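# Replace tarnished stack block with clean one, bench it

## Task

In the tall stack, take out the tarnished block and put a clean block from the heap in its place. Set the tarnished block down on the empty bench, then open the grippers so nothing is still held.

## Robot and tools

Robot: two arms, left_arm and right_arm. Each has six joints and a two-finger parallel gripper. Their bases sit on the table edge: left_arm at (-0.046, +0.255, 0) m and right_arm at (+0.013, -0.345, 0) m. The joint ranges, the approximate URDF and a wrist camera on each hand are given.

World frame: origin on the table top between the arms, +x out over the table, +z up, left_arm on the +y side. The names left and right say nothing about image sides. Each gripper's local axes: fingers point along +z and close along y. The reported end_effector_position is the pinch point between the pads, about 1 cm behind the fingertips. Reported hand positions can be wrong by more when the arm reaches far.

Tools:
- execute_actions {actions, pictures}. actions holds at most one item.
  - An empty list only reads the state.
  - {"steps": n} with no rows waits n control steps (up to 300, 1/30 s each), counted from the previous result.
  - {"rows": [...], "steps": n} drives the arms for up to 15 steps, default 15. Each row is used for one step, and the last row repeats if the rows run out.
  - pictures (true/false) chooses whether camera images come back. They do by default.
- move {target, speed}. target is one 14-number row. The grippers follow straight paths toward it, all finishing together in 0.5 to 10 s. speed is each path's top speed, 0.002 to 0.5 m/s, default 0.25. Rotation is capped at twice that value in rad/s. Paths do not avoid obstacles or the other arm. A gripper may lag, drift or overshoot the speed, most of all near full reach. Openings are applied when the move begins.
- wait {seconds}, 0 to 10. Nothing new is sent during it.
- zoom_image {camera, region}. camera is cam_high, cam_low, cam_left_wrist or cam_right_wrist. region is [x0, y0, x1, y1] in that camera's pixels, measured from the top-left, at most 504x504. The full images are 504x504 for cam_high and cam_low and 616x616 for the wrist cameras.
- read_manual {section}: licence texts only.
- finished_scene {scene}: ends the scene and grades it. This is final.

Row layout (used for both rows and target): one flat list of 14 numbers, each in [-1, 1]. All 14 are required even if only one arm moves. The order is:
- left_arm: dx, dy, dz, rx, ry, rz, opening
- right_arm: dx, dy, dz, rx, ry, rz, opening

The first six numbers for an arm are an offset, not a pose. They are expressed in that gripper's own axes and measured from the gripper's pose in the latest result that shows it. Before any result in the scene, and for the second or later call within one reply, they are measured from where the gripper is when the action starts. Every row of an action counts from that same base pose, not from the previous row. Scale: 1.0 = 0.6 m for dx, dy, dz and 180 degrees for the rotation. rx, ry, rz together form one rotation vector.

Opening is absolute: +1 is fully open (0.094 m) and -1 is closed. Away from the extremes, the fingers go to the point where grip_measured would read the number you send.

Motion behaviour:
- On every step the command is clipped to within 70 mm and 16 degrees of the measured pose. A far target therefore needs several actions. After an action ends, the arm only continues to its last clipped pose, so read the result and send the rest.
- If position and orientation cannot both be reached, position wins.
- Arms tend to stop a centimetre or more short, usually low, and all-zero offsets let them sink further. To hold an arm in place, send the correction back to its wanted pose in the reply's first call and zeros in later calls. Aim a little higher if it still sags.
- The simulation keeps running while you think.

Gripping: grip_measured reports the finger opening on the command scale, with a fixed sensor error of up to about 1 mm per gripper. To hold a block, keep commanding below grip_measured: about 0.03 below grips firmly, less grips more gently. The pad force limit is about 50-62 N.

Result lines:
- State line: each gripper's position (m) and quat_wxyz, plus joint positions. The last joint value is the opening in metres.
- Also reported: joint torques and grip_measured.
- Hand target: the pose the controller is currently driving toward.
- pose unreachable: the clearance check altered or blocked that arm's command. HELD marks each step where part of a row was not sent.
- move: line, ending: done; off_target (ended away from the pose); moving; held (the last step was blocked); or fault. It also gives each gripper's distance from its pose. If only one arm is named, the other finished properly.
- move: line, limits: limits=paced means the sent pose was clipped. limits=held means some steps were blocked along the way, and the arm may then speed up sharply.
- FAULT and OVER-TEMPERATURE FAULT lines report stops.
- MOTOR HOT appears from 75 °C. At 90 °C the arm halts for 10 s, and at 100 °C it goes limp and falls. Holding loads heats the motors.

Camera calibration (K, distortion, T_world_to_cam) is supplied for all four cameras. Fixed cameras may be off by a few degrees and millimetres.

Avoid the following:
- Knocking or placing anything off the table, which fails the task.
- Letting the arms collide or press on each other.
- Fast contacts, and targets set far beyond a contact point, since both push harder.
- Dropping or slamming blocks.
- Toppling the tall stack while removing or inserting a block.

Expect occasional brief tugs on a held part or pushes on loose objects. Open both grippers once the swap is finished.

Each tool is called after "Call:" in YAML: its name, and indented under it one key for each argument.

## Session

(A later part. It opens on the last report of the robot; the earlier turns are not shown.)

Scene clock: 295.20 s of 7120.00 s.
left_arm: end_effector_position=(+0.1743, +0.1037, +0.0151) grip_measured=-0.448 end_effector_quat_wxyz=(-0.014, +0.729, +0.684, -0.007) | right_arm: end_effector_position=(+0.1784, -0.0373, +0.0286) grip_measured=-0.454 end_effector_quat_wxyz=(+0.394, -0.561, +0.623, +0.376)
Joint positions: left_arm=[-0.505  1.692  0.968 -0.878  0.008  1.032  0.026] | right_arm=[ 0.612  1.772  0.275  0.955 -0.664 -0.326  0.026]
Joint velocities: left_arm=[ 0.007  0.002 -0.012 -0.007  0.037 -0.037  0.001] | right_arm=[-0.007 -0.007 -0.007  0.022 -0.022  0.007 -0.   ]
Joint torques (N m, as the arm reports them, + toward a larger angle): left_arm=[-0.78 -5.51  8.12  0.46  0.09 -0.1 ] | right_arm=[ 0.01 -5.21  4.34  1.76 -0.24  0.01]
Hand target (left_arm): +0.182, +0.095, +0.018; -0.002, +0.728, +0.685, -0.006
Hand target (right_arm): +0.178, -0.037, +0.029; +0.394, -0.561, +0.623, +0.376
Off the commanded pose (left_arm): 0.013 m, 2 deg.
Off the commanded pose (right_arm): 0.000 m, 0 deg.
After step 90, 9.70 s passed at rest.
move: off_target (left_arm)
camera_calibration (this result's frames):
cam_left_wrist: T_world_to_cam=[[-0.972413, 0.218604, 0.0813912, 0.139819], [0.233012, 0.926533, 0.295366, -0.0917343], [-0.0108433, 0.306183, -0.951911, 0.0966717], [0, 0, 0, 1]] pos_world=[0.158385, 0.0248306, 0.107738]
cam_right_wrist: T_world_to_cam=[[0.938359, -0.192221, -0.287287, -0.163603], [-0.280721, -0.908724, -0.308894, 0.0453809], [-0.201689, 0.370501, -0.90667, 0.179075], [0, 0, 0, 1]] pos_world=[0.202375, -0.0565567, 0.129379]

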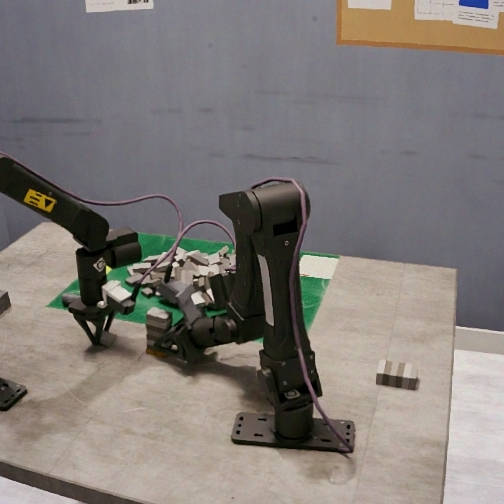

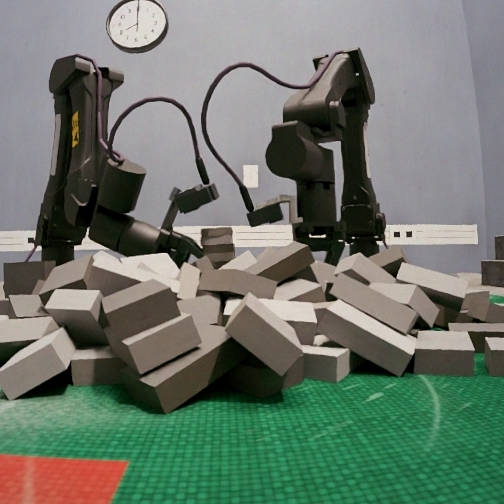

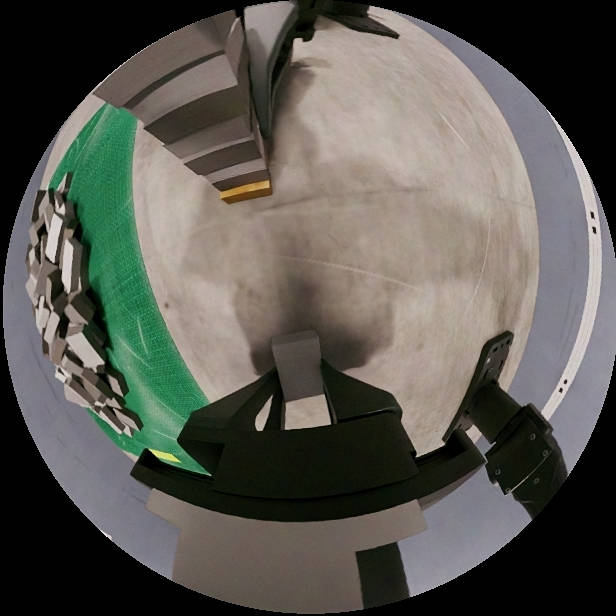

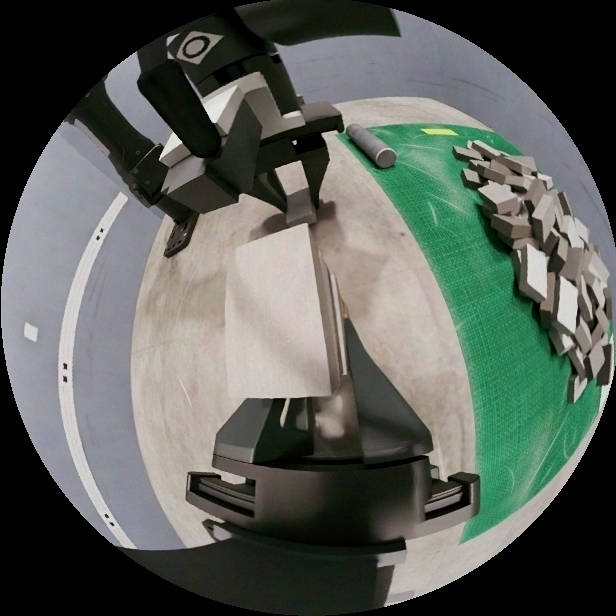

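Call:
execute_actions:
  actions:
    - {"rows":[[0,0,0,0,0,0,-0.2,0,0,0,0,0,0,-0.52]],"steps":8}
  pictures: false

Call:
move:
  target: [0,0,-0.012,0,-0.29,0,-0.2,0,0,0,0,0,0,-0.52]
  speed: 0.15

Call:
zoom_image:
  camera: "cam_high"
  region: [40, 250, 220, 380]

Scene clock: 302.37 s of 7120.00 s.
left_arm: end_effector_position=(+0.1742, +0.1038, +0.0151) grip_measured=-0.202 end_effector_quat_wxyz=(-0.015, +0.728, +0.685, -0.007) | right_arm: end_effector_position=(+0.1784, -0.0373, +0.0286) grip_measured=-0.454 end_effector_quat_wxyz=(+0.394, -0.561, +0.623, +0.376)
Joint positions: left_arm=[-0.505  1.692  0.968 -0.879  0.008  1.029  0.037] | right_arm=[ 0.612  1.772  0.275  0.955 -0.664 -0.326  0.026]
Joint velocities: left_arm=[ 0.007  0.007 -0.002 -0.037 -0.081  0.007  0.001] | right_arm=[-0.007 -0.002 -0.027 -0.081 -0.066 -0.007 -0.   ]
Joint torques (N m, as the arm reports them, + toward a larger angle): left_arm=[ 0.02 -6.53  5.71  0.34  0.03  0.04] | right_arm=[-0.04 -5.2   4.35  1.74 -0.22  0.02]
Hand target (left_arm): +0.174, +0.104, +0.015; -0.014, +0.729, +0.684, -0.007
Hand target (right_arm): +0.178, -0.037, +0.029; +0.394, -0.561, +0.623, +0.376
Off the commanded pose (left_arm): 0.000 m, 0 deg.
Off the commanded pose (right_arm): 0.000 m, 0 deg.
Steps of this call (steps 1 to 90: nothing new was sent; then 3.90 s passed at rest; steps 91 to 98: all 8 steps of this action). Readings (end_effector_position):
91: left_arm (+0.1743, +0.1037, +0.0151) | right_arm (+0.1784, -0.0373, +0.0286)
92: left_arm (+0.1743, +0.1037, +0.0151) | right_arm (+0.1784, -0.0373, +0.0286)
94: left_arm (+0.1742, +0.1038, +0.0151) | right_arm (+0.1784, -0.0373, +0.0286)
98: the state above

Scene clock: 306.17 s of 7120.00 s.
left_arm: end_effector_position=(+0.1821, +0.1037, +0.0275) grip_measured=-0.202 end_effector_quat_wxyz=(+0.285, +0.659, +0.621, -0.314) | right_arm: end_effector_position=(+0.1784, -0.0373, +0.0286) grip_measured=-0.454 end_effector_quat_wxyz=(+0.394, -0.561, +0.623, +0.376)
Joint positions: left_arm=[ 0.029  1.695  0.721 -0.61   0.877  1.569  0.037] | right_arm=[ 0.612  1.772  0.275  0.955 -0.664 -0.326  0.026]
Joint velocities: left_arm=[ 0.002  0.007 -0.007 -0.007 -0.022  0.051  0.001] | right_arm=[-0.022 -0.002  0.007 -0.037  0.066 -0.007 -0.   ]
Joint torques (N m, as the arm reports them, + toward a larger angle): left_arm=[ 0.85 -4.56  2.97  0.46  0.78  0.11] | right_arm=[-0.03 -5.2   4.33  1.77 -0.21  0.02]
Hand target (left_arm): +0.175, +0.104, +0.023; +0.284, +0.652, +0.622, -0.328
Hand target (right_arm): +0.178, -0.037, +0.029; +0.394, -0.561, +0.623, +0.376
Off the commanded pose (left_arm): 0.009 m, 2 deg.
Off the commanded pose (right_arm): 0.000 m, 0 deg.
move: done
camera_calibration (this result's frames):
cam_left_wrist: T_world_to_cam=[[-0.976038, 0.20413, -0.0753746, 0.15282], [0.212093, 0.814988, -0.539269, -0.0588722], [-0.0486515, -0.542333, -0.838754, 0.200306], [0, 0, 0, 1]] pos_world=[0.17139, 0.125418, 0.147778]
cam_right_wrist: T_world_to_cam=[[0.938359, -0.192221, -0.287287, -0.163603], [-0.280721, -0.908724, -0.308894, 0.0453809], [-0.201689, 0.370501, -0.90667, 0.179075], [0, 0, 0, 1]] pos_world=[0.202375, -0.0565567, 0.129379]

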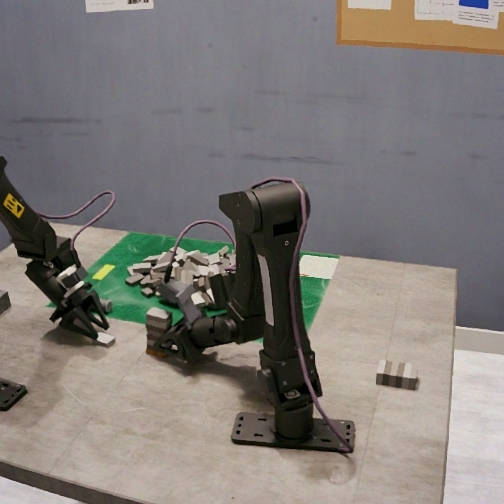

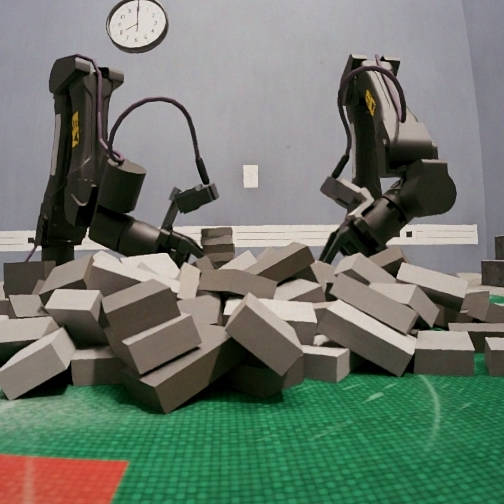

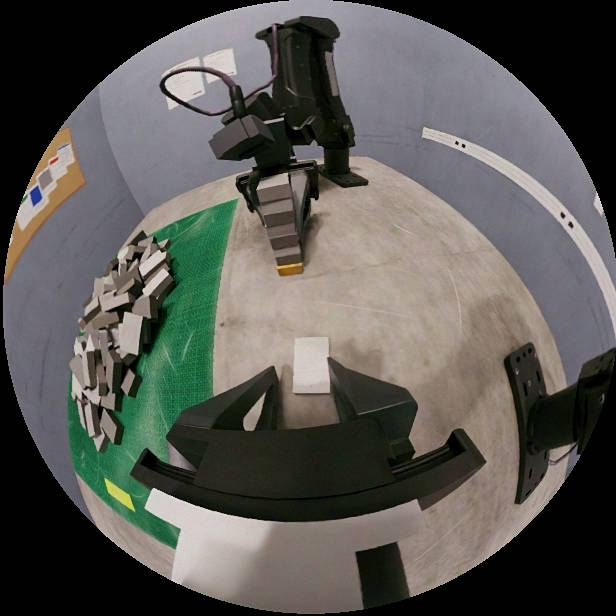

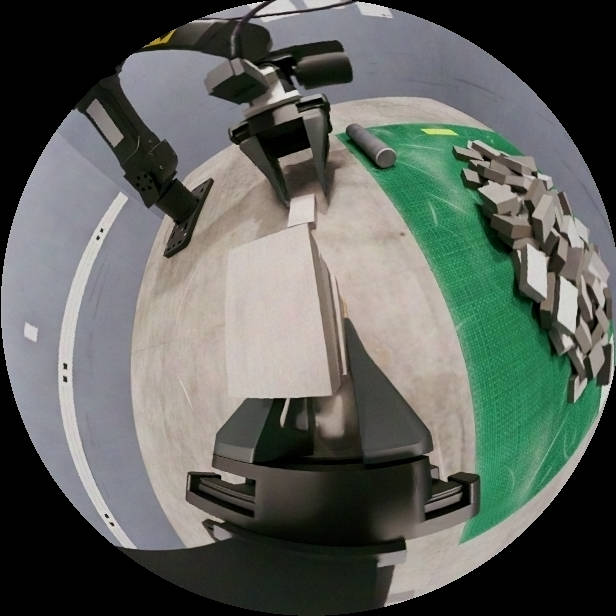

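Region (40, 250, 220, 380) of cam_high's 504x504 image, scaled by 2.800, with more detail than that image has.

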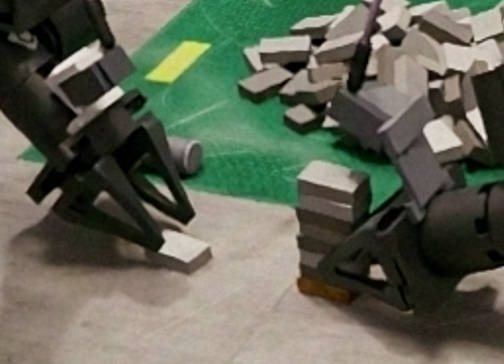

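Call:
execute_actions:
  actions:
    - {"rows":[[0,0,0,0,0,0,0.1,0,0,0,0,0,0,-0.52]],"steps":6}
  pictures: false

Call:
move:
  target: [0.014,0,0.03,0,0,0,0.1,0,0,0,0,0,0,-0.52]
  speed: 0.04

Call:
execute_actions:
  actions:
    - {"rows":[[0,0,0,0,0,0,-0.5,0,0,0,0,0,0,-0.52]]}

Scene clock: 313.47 s of 7120.00 s.
left_arm: end_effector_position=(+0.1822, +0.1038, +0.0274) grip_measured=+0.098 end_effector_quat_wxyz=(+0.285, +0.660, +0.620, -0.314) | right_arm: end_effector_position=(+0.1784, -0.0373, +0.0286) grip_measured=-0.454 end_effector_quat_wxyz=(+0.394, -0.561, +0.623, +0.376)
Joint positions: left_arm=[ 0.029  1.695  0.721 -0.609  0.876  1.571  0.052] | right_arm=[ 0.612  1.772  0.275  0.955 -0.664 -0.326  0.026]
Joint velocities: left_arm=[-0.007  0.012 -0.007  0.051 -0.051  0.007  0.   ] | right_arm=[-0.002  0.007 -0.027 -0.066  0.037 -0.022 -0.001]
Joint torques (N m, as the arm reports them, + toward a larger angle): left_arm=[ 0.07 -5.86  4.83  0.38  0.6  -0.01] | right_arm=[ 0.01 -5.2   4.39  1.75 -0.22  0.01]
Hand target (left_arm): +0.182, +0.104, +0.028; +0.285, +0.659, +0.621, -0.314
Hand target (right_arm): +0.178, -0.037, +0.029; +0.394, -0.561, +0.623, +0.376
Off the commanded pose (left_arm): 0.000 m, 0 deg.
Off the commanded pose (right_arm): 0.000 m, 0 deg.
Steps of this call (steps 1 to 90: nothing new was sent; then 4.10 s passed at rest; steps 91 to 96: all 6 steps of this action). Readings (end_effector_position):
91: left_arm (+0.1822, +0.1035, +0.0277) | right_arm (+0.1784, -0.0373, +0.0286)
92: left_arm (+0.1822, +0.1035, +0.0277) | right_arm (+0.1784, -0.0373, +0.0286)
94: left_arm (+0.1822, +0.1037, +0.0275) | right_arm (+0.1784, -0.0373, +0.0286)
96: the state above

Scene clock: 314.63 s of 7120.00 s.
left_arm: end_effector_position=(+0.1908, +0.0975, +0.0174) grip_measured=+0.098 end_effector_quat_wxyz=(+0.297, +0.665, +0.616, -0.302) | right_arm: end_effector_position=(+0.1784, -0.0373, +0.0286) grip_measured=-0.454 end_effector_quat_wxyz=(+0.394, -0.561, +0.623, +0.376)
Joint positions: left_arm=[ 0.005  1.726  0.705 -0.495  0.872  1.529  0.052] | right_arm=[ 0.612  1.772  0.275  0.955 -0.664 -0.326  0.026]
Joint velocities: left_arm=[-0.007 -0.022 -0.002 -0.007  0.007 -0.066 -0.   ] | right_arm=[-0.002 -0.012  0.007  0.022 -0.081  0.051  0.001]
Joint torques (N m, as the arm reports them, + toward a larger angle): left_arm=[-0.78 -4.88  2.75  0.62  0.6  -0.08] | right_arm=[-0.05 -5.21  4.35  1.76 -0.22  0.02]
Hand target (left_arm): +0.181, +0.096, +0.010; +0.285, +0.660, +0.620, -0.314
Hand target (right_arm): +0.178, -0.037, +0.029; +0.394, -0.561, +0.623, +0.376
Off the commanded pose (left_arm): 0.013 m, 2 deg.
Off the commanded pose (right_arm): 0.000 m, 0 deg.
move: off_target (left_arm)
camera_calibration (this result's frames):
cam_left_wrist: T_world_to_cam=[[-0.972908, 0.202869, -0.110878, 0.161961], [0.230552, 0.815678, -0.530581, -0.0648962], [-0.0171975, -0.541769, -0.840351, 0.182822], [0, 0, 0, 1]] pos_world=[0.175679, 0.119125, 0.13716]
cam_right_wrist: T_world_to_cam=[[0.938359, -0.192221, -0.287287, -0.163603], [-0.280721, -0.908724, -0.308894, 0.0453809], [-0.201689, 0.370501, -0.90667, 0.179075], [0, 0, 0, 1]] pos_world=[0.202375, -0.0565567, 0.129379]

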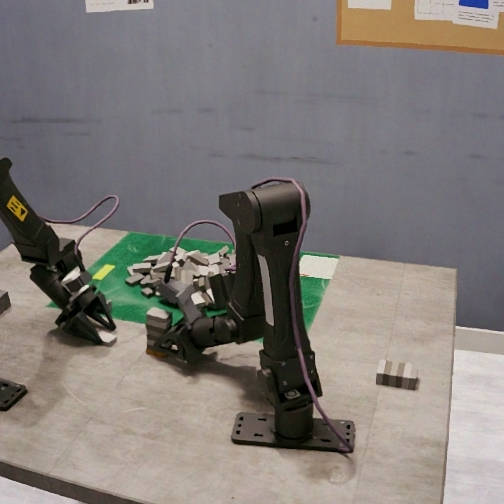

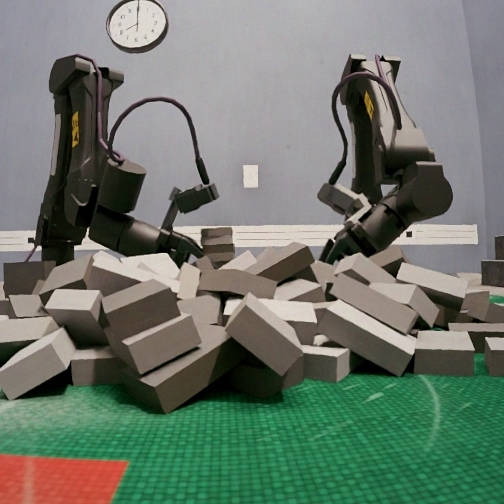

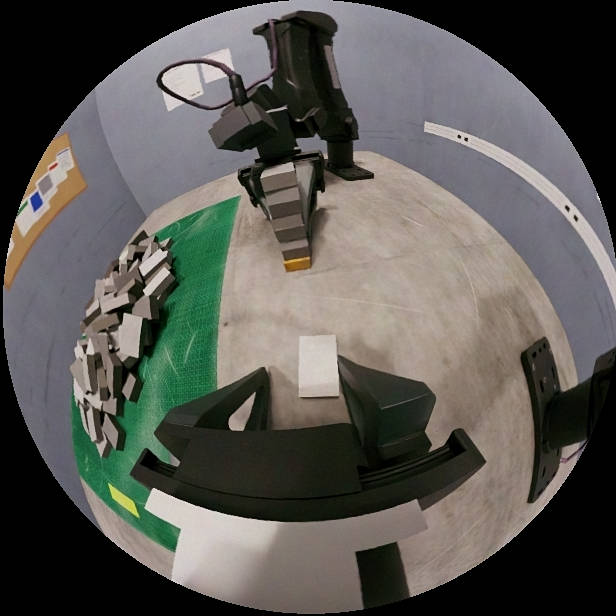

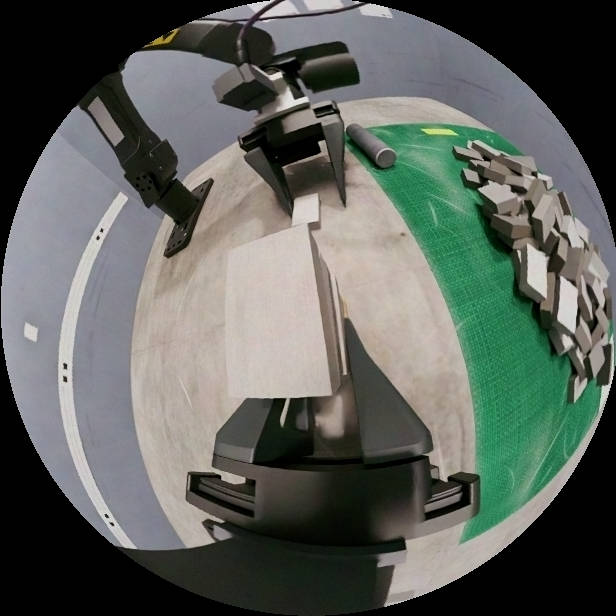

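Scene clock: 315.13 s of 7120.00 s.
left_arm: end_effector_position=(+0.1911, +0.0976, +0.0172) grip_measured=-0.466 end_effector_quat_wxyz=(+0.297, +0.665, +0.616, -0.301) | right_arm: end_effector_position=(+0.1784, -0.0373, +0.0286) grip_measured=-0.454 end_effector_quat_wxyz=(+0.394, -0.561, +0.623, +0.376)
Joint positions: left_arm=[ 0.005  1.726  0.705 -0.494  0.871  1.529  0.025] | right_arm=[ 0.612  1.772  0.275  0.955 -0.664 -0.326  0.026]
Joint velocities: left_arm=[ 0.002 -0.002 -0.022 -0.007  0.051  0.007  0.001] | right_arm=[-0.002 -0.017  0.017  0.037 -0.037  0.007 -0.001]
Joint torques (N m, as the arm reports them, + toward a larger angle): left_arm=[ 0.03 -6.08  4.76  0.48  0.58  0.01] | right_arm=[-0.01 -5.18  4.37  1.77 -0.22  0.01]
Hand target (left_arm): +0.191, +0.097, +0.017; +0.297, +0.665, +0.616, -0.302
Hand target (right_arm): +0.178, -0.037, +0.029; +0.394, -0.561, +0.623, +0.376
Off the commanded pose (left_arm): 0.000 m, 0 deg.
Off the commanded pose (right_arm): 0.000 m, 0 deg.
Steps of this call (steps 1 to 15: all 15 steps of this action). Readings (end_effector_position):
1: left_arm (+0.1908, +0.0975, +0.0174) | right_arm (+0.1784, -0.0373, +0.0286)
2: left_arm (+0.1908, +0.0975, +0.0173) | right_arm (+0.1784, -0.0373, +0.0286)
4: left_arm (+0.1911, +0.0976, +0.0172) | right_arm (+0.1784, -0.0373, +0.0286)
8: left_arm (+0.1911, +0.0976, +0.0172) | right_arm (+0.1784, -0.0373, +0.0286)
15: the state above
camera_calibration (this result's frames):
cam_left_wrist: T_world_to_cam=[[-0.97274, 0.202941, -0.112214, 0.162194], [0.231362, 0.816426, -0.529074, -0.0654435], [-0.0157562, -0.540614, -0.841123, 0.18237], [0, 0, 0, 1]] pos_world=[0.175787, 0.119106, 0.136972]
cam_right_wrist: T_world_to_cam=[[0.938359, -0.192221, -0.287287, -0.163603], [-0.280721, -0.908724, -0.308894, 0.0453809], [-0.201689, 0.370501, -0.90667, 0.179075], [0, 0, 0, 1]] pos_world=[0.202375, -0.0565567, 0.129379]

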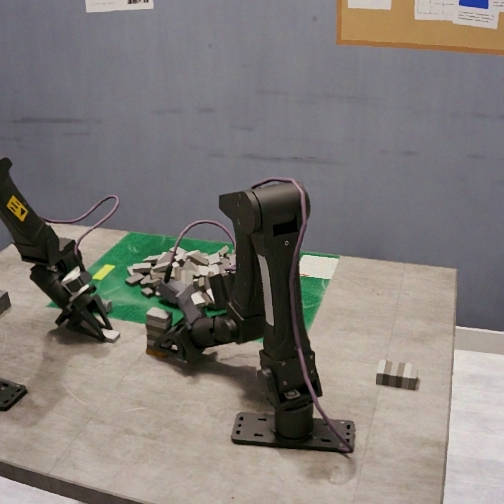

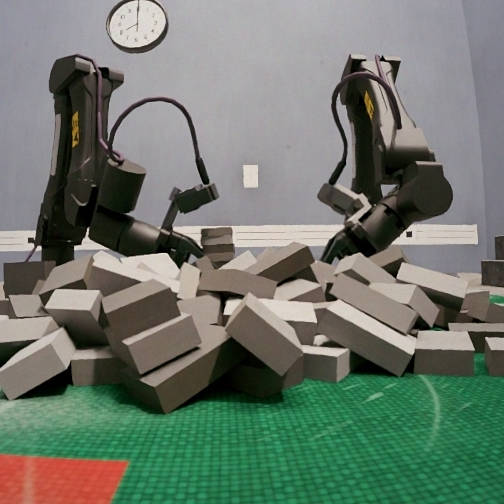

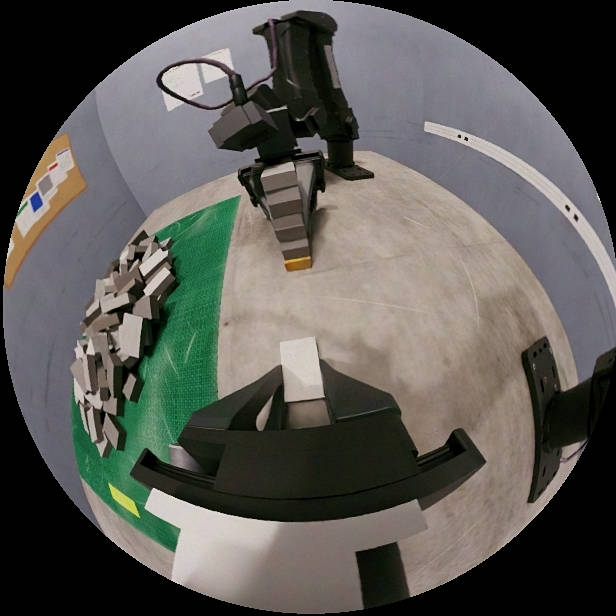

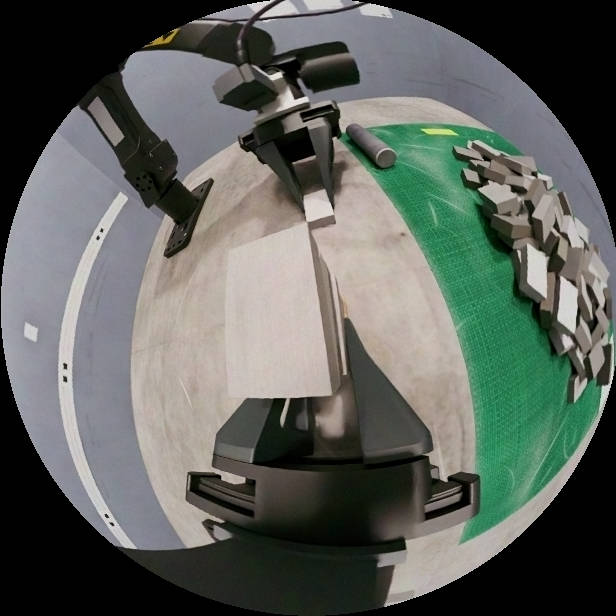

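Call:
move:
  target: [-0.08,-0.012,0.088,0,0,0,-0.5,0,0,0,0,0,0,-0.52]
  speed: 0.06

Call:
zoom_image:
  camera: "cam_high"
  region: [90, 290, 180, 365]

Scene clock: 324.87 s of 7120.00 s.
left_arm: end_effector_position=(+0.1844, +0.0276, +0.0184) grip_measured=-0.466 end_effector_quat_wxyz=(+0.296, +0.666, +0.616, -0.300) | right_arm: end_effector_position=(+0.1784, -0.0373, +0.0286) grip_measured=-0.454 end_effector_quat_wxyz=(+0.394, -0.561, +0.623, +0.376)
Joint positions: left_arm=[-0.278  1.697  0.654 -0.162  0.808  1.116  0.025] | right_arm=[ 0.612  1.772  0.275  0.955 -0.664 -0.326  0.026]
Joint velocities: left_arm=[ 0.007  0.017  0.002  0.007  0.007 -0.022 -0.001] | right_arm=[ 0.017 -0.002 -0.002  0.037 -0.007 -0.007 -0.   ]
Joint torques (N m, as the arm reports them, + toward a larger angle): left_arm=[-0.68 -7.59  3.1   1.07  0.56 -0.08] | right_arm=[ 0.02 -5.25  4.35  1.76 -0.22  0.03]
Hand target (left_arm): +0.178, +0.027, +0.020; +0.296, +0.665, +0.615, -0.302
Hand target (right_arm): +0.178, -0.037, +0.029; +0.394, -0.561, +0.623, +0.376
Off the commanded pose (left_arm): 0.005 m, 0 deg.
Off the commanded pose (right_arm): 0.000 m, 0 deg.
After step 90, 5.10 s passed at rest.
move: done
camera_calibration (this result's frames):
cam_left_wrist: T_world_to_cam=[[-0.972593, 0.203829, -0.111877, 0.169993], [0.231978, 0.817999, -0.526368, -0.00628063], [-0.0157739, -0.537895, -0.842864, 0.145354], [0, 0, 0, 1]] pos_world=[0.169084, 0.0486731, 0.138226]
cam_right_wrist: T_world_to_cam=[[0.938359, -0.192221, -0.287287, -0.163603], [-0.280721, -0.908724, -0.308894, 0.0453809], [-0.201689, 0.370501, -0.90667, 0.179075], [0, 0, 0, 1]] pos_world=[0.202375, -0.0565567, 0.129379]

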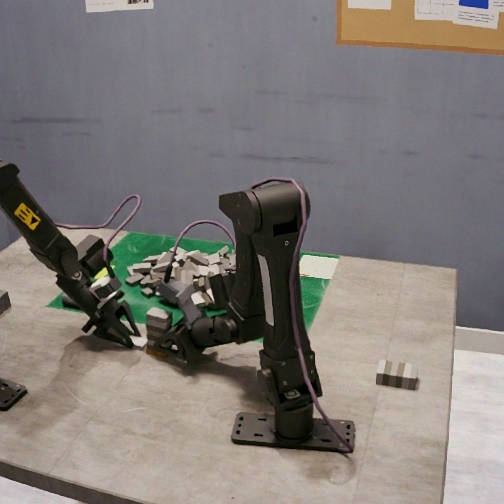

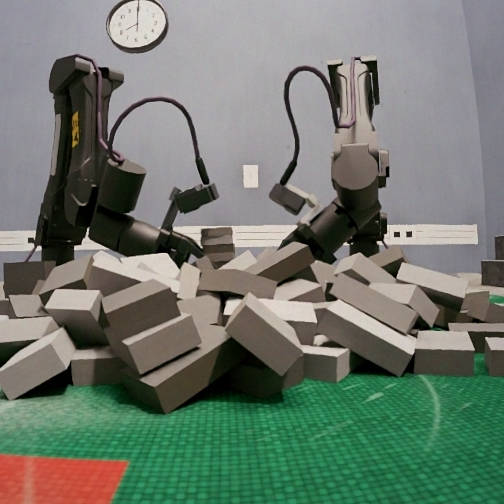

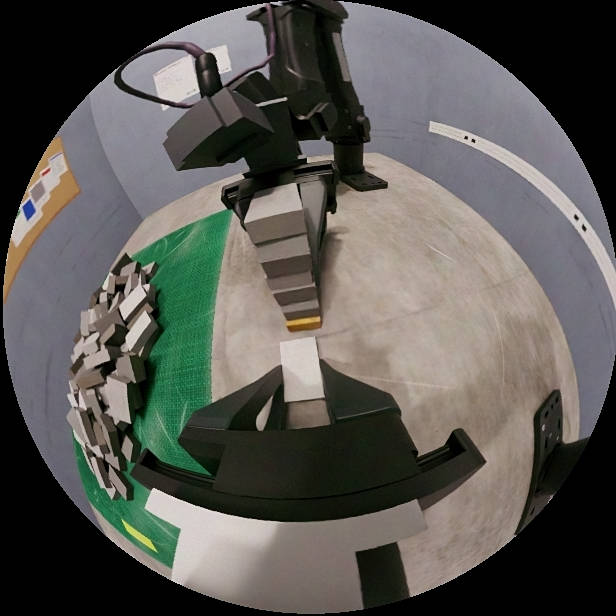

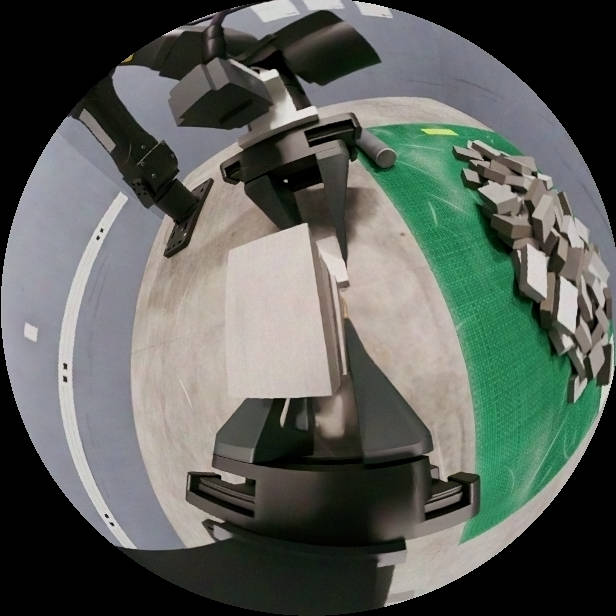

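Region (90, 290, 180, 365) of cam_high's 504x504 image, scaled by 5.600, with more detail than that image has.

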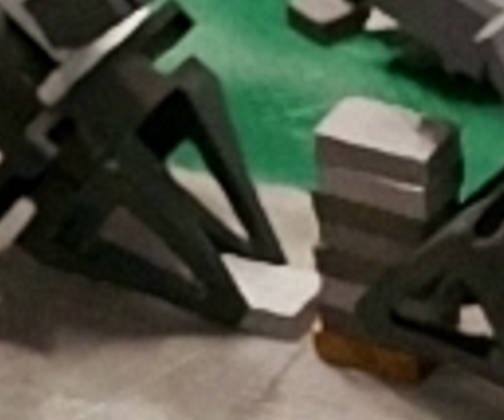

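Call:
execute_actions:
  actions:
    - {"rows":[[-0.002,-0.024,0.006,0,0,0,-0.5,0,0,0,0,0,0,-0.52]]}

Call:
zoom_image:
  camera: "cam_high"
  region: [90, 290, 180, 365]

Scene clock: 330.17 s of 7120.00 s.
left_arm: end_effector_position=(+0.1775, +0.0244, +0.0180) grip_measured=-0.466 end_effector_quat_wxyz=(+0.299, +0.666, +0.615, -0.299) | right_arm: end_effector_position=(+0.1784, -0.0373, +0.0286) grip_measured=-0.454 end_effector_quat_wxyz=(+0.394, -0.561, +0.623, +0.376)
Joint positions: left_arm=[-0.299  1.676  0.618 -0.117  0.801  1.084  0.025] | right_arm=[ 0.612  1.772  0.275  0.955 -0.664 -0.326  0.026]
Joint velocities: left_arm=[ 0.012 -0.007 -0.002  0.037 -0.066 -0.066 -0.001] | right_arm=[ 0.012 -0.007 -0.007 -0.007  0.022 -0.051 -0.002]
Joint torques (N m, as the arm reports them, + toward a larger angle): left_arm=[-0.85 -7.1   2.92  1.1   0.43 -0.1 ] | right_arm=[-0.03 -5.19  4.38  1.76 -0.22  0.01]
Hand target (left_arm): +0.170, +0.025, +0.016; +0.295, +0.666, +0.616, -0.300
Hand target (right_arm): +0.178, -0.037, +0.029; +0.394, -0.561, +0.623, +0.376
Off the commanded pose (left_arm): 0.008 m, 0 deg.
Off the commanded pose (right_arm): 0.000 m, 0 deg.
Steps of this call (steps 1 to 90: nothing new was sent; then 1.80 s passed at rest; steps 91 to 105: all 15 steps of this action). Readings (end_effector_position):
91: left_arm (+0.1846, +0.0272, +0.0181) | right_arm (+0.1784, -0.0373, +0.0286)
92: left_arm (+0.1833, +0.0266, +0.0183) | right_arm (+0.1784, -0.0373, +0.0286)
94: left_arm (+0.1790, +0.0253, +0.0181) | right_arm (+0.1784, -0.0373, +0.0286)
98: left_arm (+0.1774, +0.0244, +0.0180) | right_arm (+0.1784, -0.0373, +0.0286)
105: the state above
camera_calibration (this result's frames):
cam_left_wrist: T_world_to_cam=[[-0.972139, 0.201972, -0.118963, 0.163985], [0.234196, 0.815551, -0.529178, -0.00254643], [-0.0098588, -0.542295, -0.84013, 0.142184], [0, 0, 0, 1]] pos_world=[0.161414, 0.0460618, 0.137613]
cam_right_wrist: T_world_to_cam=[[0.938359, -0.192221, -0.287287, -0.163603], [-0.280721, -0.908724, -0.308894, 0.0453809], [-0.201689, 0.370501, -0.90667, 0.179075], [0, 0, 0, 1]] pos_world=[0.202375, -0.0565567, 0.129379]

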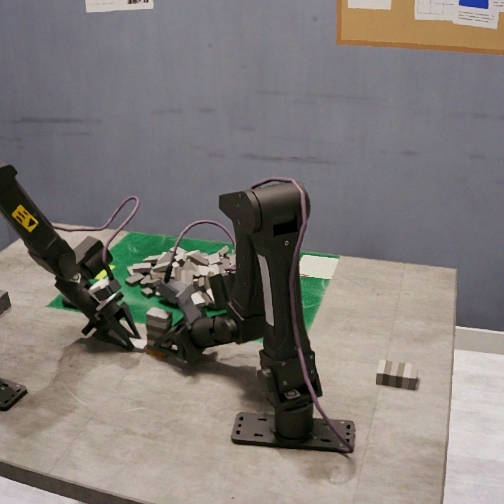

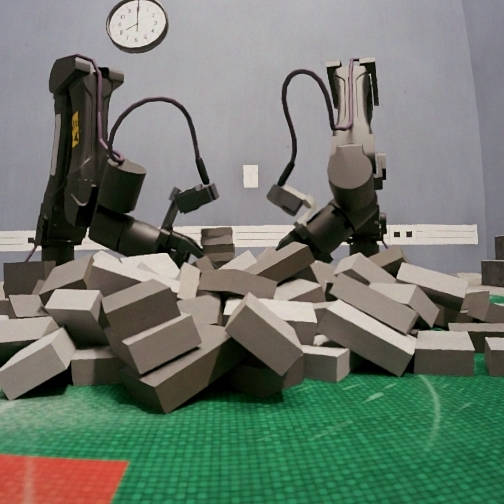

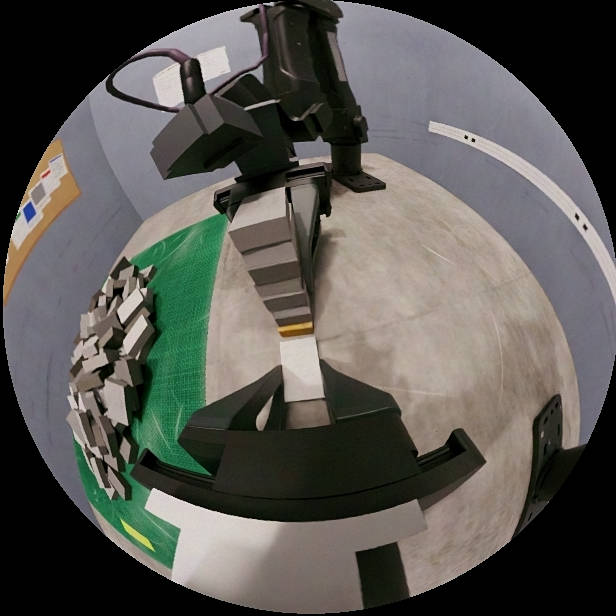

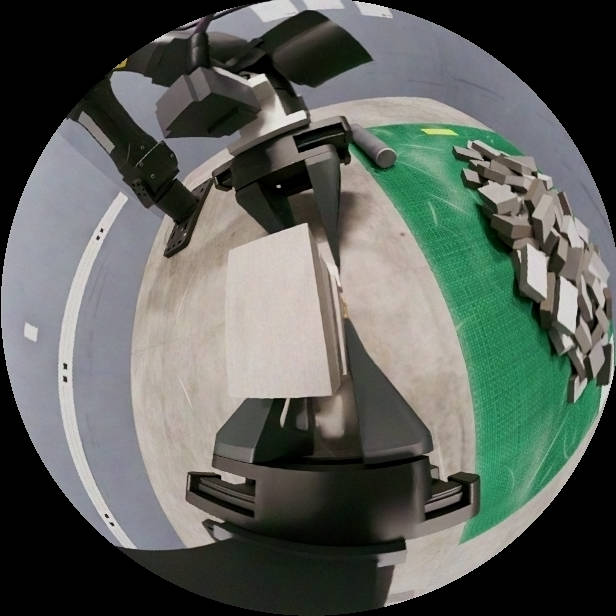

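Region (90, 290, 180, 365) of cam_high's 504x504 image, scaled by 5.600, with more detail than that image has.

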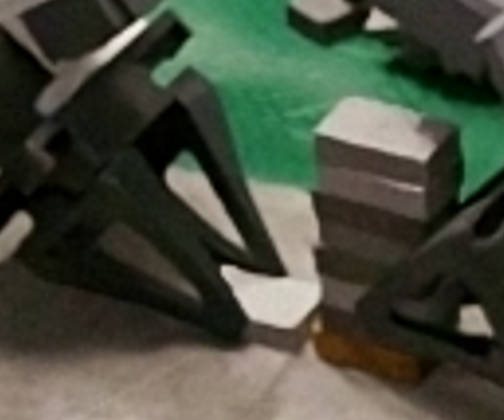

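Call:
execute_actions:
  actions:
    - {"rows":[[0,0,0,0,0,0,-0.2,0,0,0,0,0,0,-0.52]],"steps":6}
  pictures: false

Call:
move:
  target: [0.04,0,-0.036,0,0,0,-0.2,0,0,0,0,0,0,-0.52]
  speed: 0.05

Call:
zoom_image:
  camera: "cam_high"
  region: [90, 290, 180, 365]

Scene clock: 336.47 s of 7120.00 s.
left_arm: end_effector_position=(+0.1777, +0.0244, +0.0179) grip_measured=-0.202 end_effector_quat_wxyz=(+0.299, +0.665, +0.615, -0.299) | right_arm: end_effector_position=(+0.1784, -0.0373, +0.0286) grip_measured=-0.454 end_effector_quat_wxyz=(+0.394, -0.561, +0.623, +0.376)
Joint positions: left_arm=[-0.299  1.676  0.618 -0.117  0.801  1.083  0.037] | right_arm=[ 0.612  1.772  0.275  0.955 -0.664 -0.326  0.026]
Joint velocities: left_arm=[-0.002  0.002 -0.007 -0.007  0.007 -0.022 -0.   ] | right_arm=[ 0.022 -0.007 -0.007 -0.022  0.051 -0.051  0.001]
Joint torques (N m, as the arm reports them, + toward a larger angle): left_arm=[ 0.04 -5.94  5.17  1.05  0.5   0.02] | right_arm=[-0.03 -5.2   4.33  1.77 -0.23  0.02]
Hand target (left_arm): +0.178, +0.024, +0.018; +0.299, +0.666, +0.615, -0.299
Hand target (right_arm): +0.178, -0.037, +0.029; +0.394, -0.561, +0.623, +0.376
Off the commanded pose (left_arm): 0.000 m, 0 deg.
Off the commanded pose (right_arm): 0.000 m, 0 deg.
Steps of this call (steps 1 to 90: nothing new was sent; then 3.10 s passed at rest; steps 91 to 96: all 6 steps of this action). Readings (end_effector_position):
91: left_arm (+0.1776, +0.0243, +0.0180) | right_arm (+0.1784, -0.0373, +0.0286)
92: left_arm (+0.1776, +0.0244, +0.0180) | right_arm (+0.1784, -0.0373, +0.0286)
94: left_arm (+0.1776, +0.0244, +0.0180) | right_arm (+0.1784, -0.0373, +0.0286)
96: the state above

Scene clock: 337.77 s of 7120.00 s.
left_arm: end_effector_position=(+0.1864, +0.0516, +0.0179) grip_measured=-0.202 end_effector_quat_wxyz=(+0.315, +0.668, +0.608, -0.291) | right_arm: end_effector_position=(+0.1784, -0.0373, +0.0286) grip_measured=-0.454 end_effector_quat_wxyz=(+0.394, -0.561, +0.623, +0.376)
Joint positions: left_arm=[-0.182  1.676  0.618 -0.195  0.843  1.243  0.037] | right_arm=[ 0.612  1.772  0.275  0.955 -0.664 -0.326  0.026]
Joint velocities: left_arm=[ 0.002 -0.007 -0.027 -0.007 -0.022  0.007 -0.001] | right_arm=[-0.002  0.007 -0.032 -0.007 -0.051 -0.066  0.001]
Joint torques (N m, as the arm reports them, + toward a larger angle): left_arm=[ 0.89 -5.39  4.91  0.54  0.5   0.13] | right_arm=[-0.02 -5.22  4.33  1.76 -0.21  0.03]
Hand target (left_arm): +0.180, +0.056, +0.014; +0.300, +0.665, +0.615, -0.298
Hand target (right_arm): +0.178, -0.037, +0.029; +0.394, -0.561, +0.623, +0.376
Off the commanded pose (left_arm): 0.009 m, 2 deg.
Off the commanded pose (right_arm): 0.000 m, 0 deg.
move: done
camera_calibration (this result's frames):
cam_left_wrist: T_world_to_cam=[[-0.967446, 0.198586, -0.156878, 0.167088], [0.252187, 0.808387, -0.531895, -0.029804], [0.0211914, -0.554143, -0.832152, 0.151662], [0, 0, 0, 1]] pos_world=[0.165951, 0.0749543, 0.136566]
cam_right_wrist: T_world_to_cam=[[0.938359, -0.192221, -0.287287, -0.163603], [-0.280721, -0.908724, -0.308894, 0.0453809], [-0.201689, 0.370501, -0.90667, 0.179075], [0, 0, 0, 1]] pos_world=[0.202375, -0.0565567, 0.129379]

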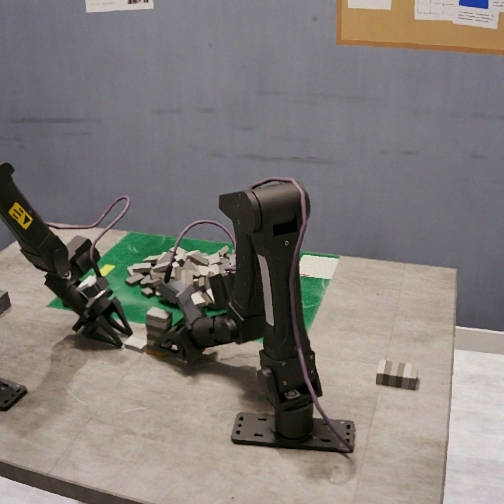

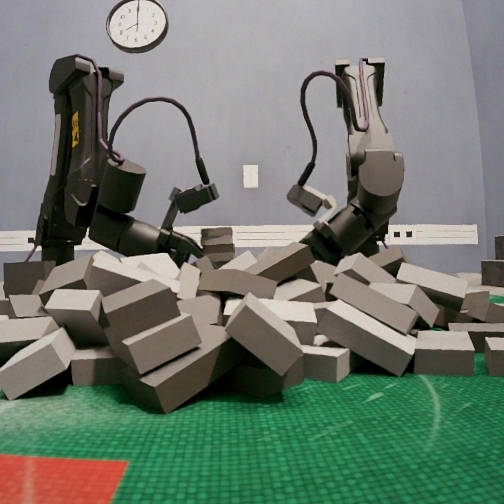

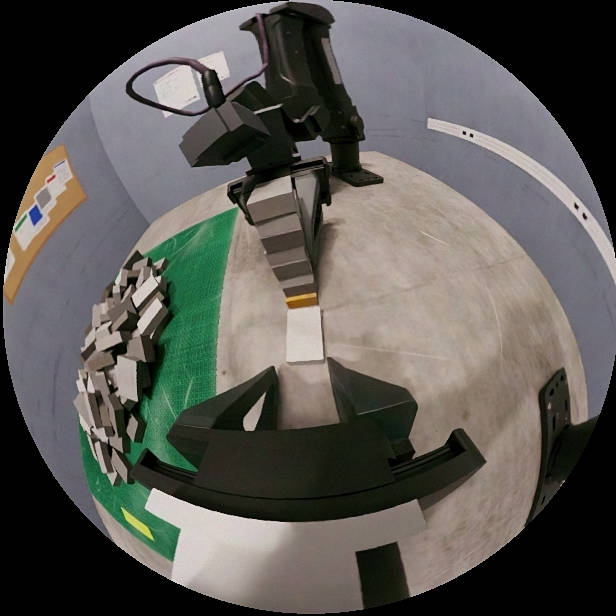

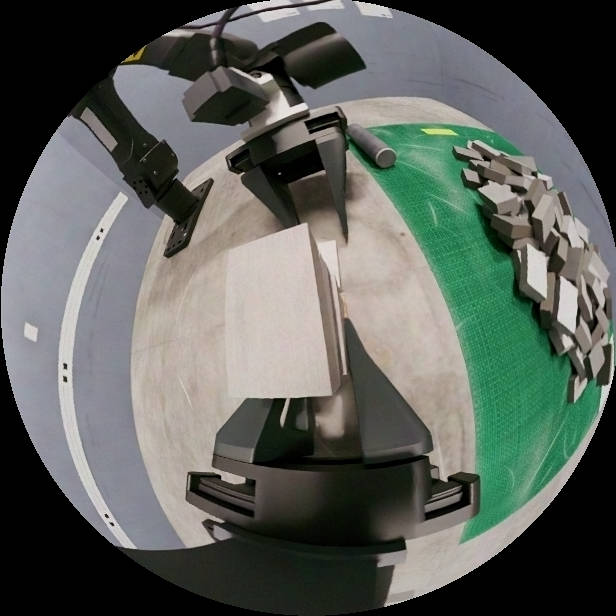

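Region (90, 290, 180, 365) of cam_high's 504x504 image, scaled by 5.600, with more detail than that image has.

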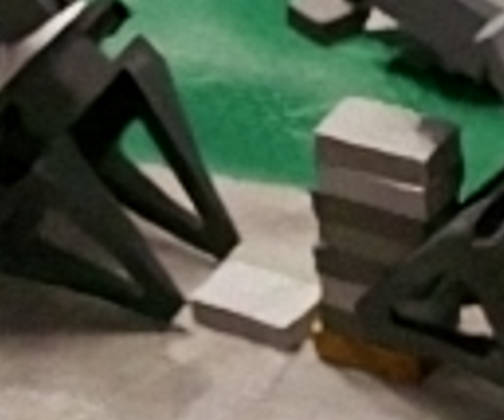

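Call:
execute_actions:
  actions:
    - {"rows":[[0.014,-0.02,0.006,0,0,0,-0.75,0,0,0,0,0,0,-0.52]]}

Call:
zoom_image:
  camera: "cam_high"
  region: [90, 290, 180, 365]

Scene clock: 345.63 s of 7120.00 s.
left_arm: end_effector_position=(+0.1831, +0.0498, +0.0170) grip_measured=-0.748 end_effector_quat_wxyz=(+0.328, +0.669, +0.598, -0.295) | right_arm: end_effector_position=(+0.1784, -0.0373, +0.0286) grip_measured=-0.454 end_effector_quat_wxyz=(+0.394, -0.561, +0.623, +0.376)
Joint positions: left_arm=[-0.182  1.676  0.589 -0.144  0.866  1.247  0.012] | right_arm=[ 0.612  1.772  0.275  0.955 -0.664 -0.326  0.026]
Joint velocities: left_arm=[ 0.012 -0.012  0.007 -0.007 -0.022 -0.095  0.   ] | right_arm=[ 0.012  0.002 -0.002  0.095 -0.022 -0.007  0.   ]
Joint torques (N m, as the arm reports them, + toward a larger angle): left_arm=[ 0.11 -5.88  2.46  0.96  0.29  0.  ] | right_arm=[-0.03 -5.21  4.33  1.76 -0.21  0.02]
Hand target (left_arm): +0.175, +0.055, +0.008; +0.315, +0.668, +0.607, -0.291
Hand target (right_arm): +0.178, -0.037, +0.029; +0.394, -0.561, +0.623, +0.376
Off the commanded pose (left_arm): 0.013 m, 2 deg.
Off the commanded pose (right_arm): 0.000 m, 0 deg.
Steps of this call (steps 1 to 90: nothing new was sent; then 4.37 s passed at rest; steps 91 to 105: all 15 steps of this action). Readings (end_effector_position):
91: left_arm (+0.1861, +0.0515, +0.0176) | right_arm (+0.1784, -0.0373, +0.0286)
92: left_arm (+0.1848, +0.0513, +0.0171) | right_arm (+0.1784, -0.0373, +0.0286)
94: left_arm (+0.1825, +0.0505, +0.0168) | right_arm (+0.1784, -0.0373, +0.0286)
98: left_arm (+0.1828, +0.0500, +0.0170) | right_arm (+0.1784, -0.0373, +0.0286)
105: the state above
camera_calibration (this result's frames):
cam_left_wrist: T_world_to_cam=[[-0.962577, 0.203213, -0.179306, 0.163382], [0.269289, 0.79163, -0.548457, -0.0300036], [0.0304907, -0.576217, -0.816728, 0.14914], [0, 0, 0, 1]] pos_world=[0.1608, 0.0764874, 0.134647]
cam_right_wrist: T_world_to_cam=[[0.938359, -0.192221, -0.287287, -0.163603], [-0.280721, -0.908724, -0.308894, 0.0453809], [-0.201689, 0.370501, -0.90667, 0.179075], [0, 0, 0, 1]] pos_world=[0.202375, -0.0565567, 0.129379]

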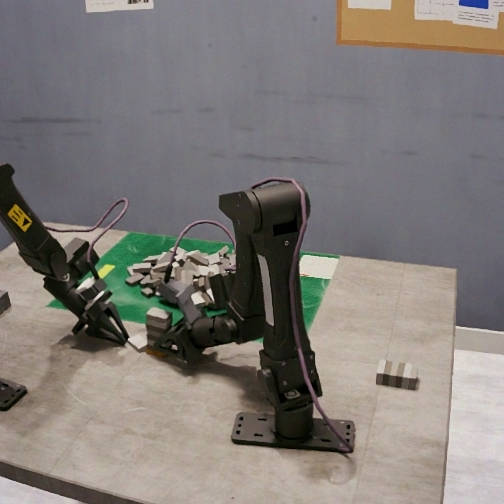

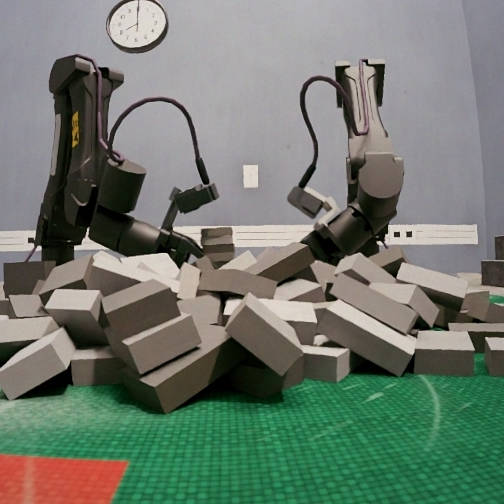

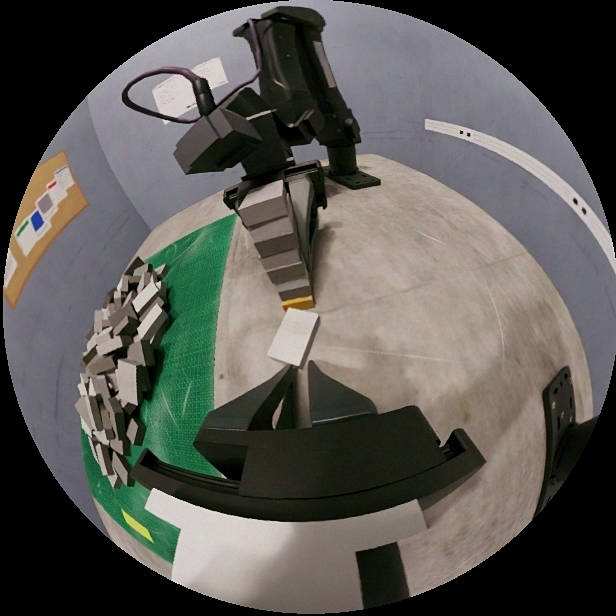

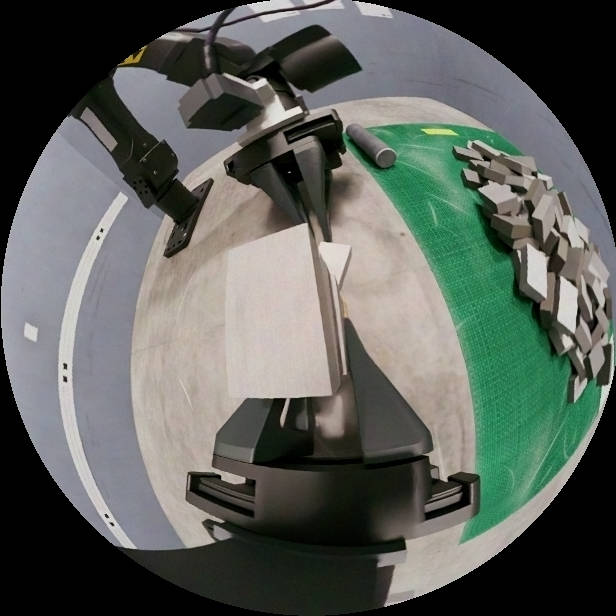

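Region (90, 290, 180, 365) of cam_high's 504x504 image, scaled by 5.600, with more detail than that image has.

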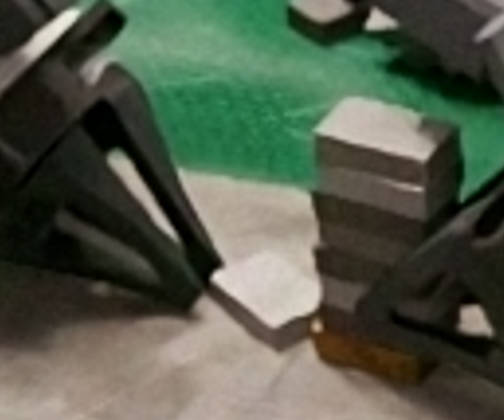

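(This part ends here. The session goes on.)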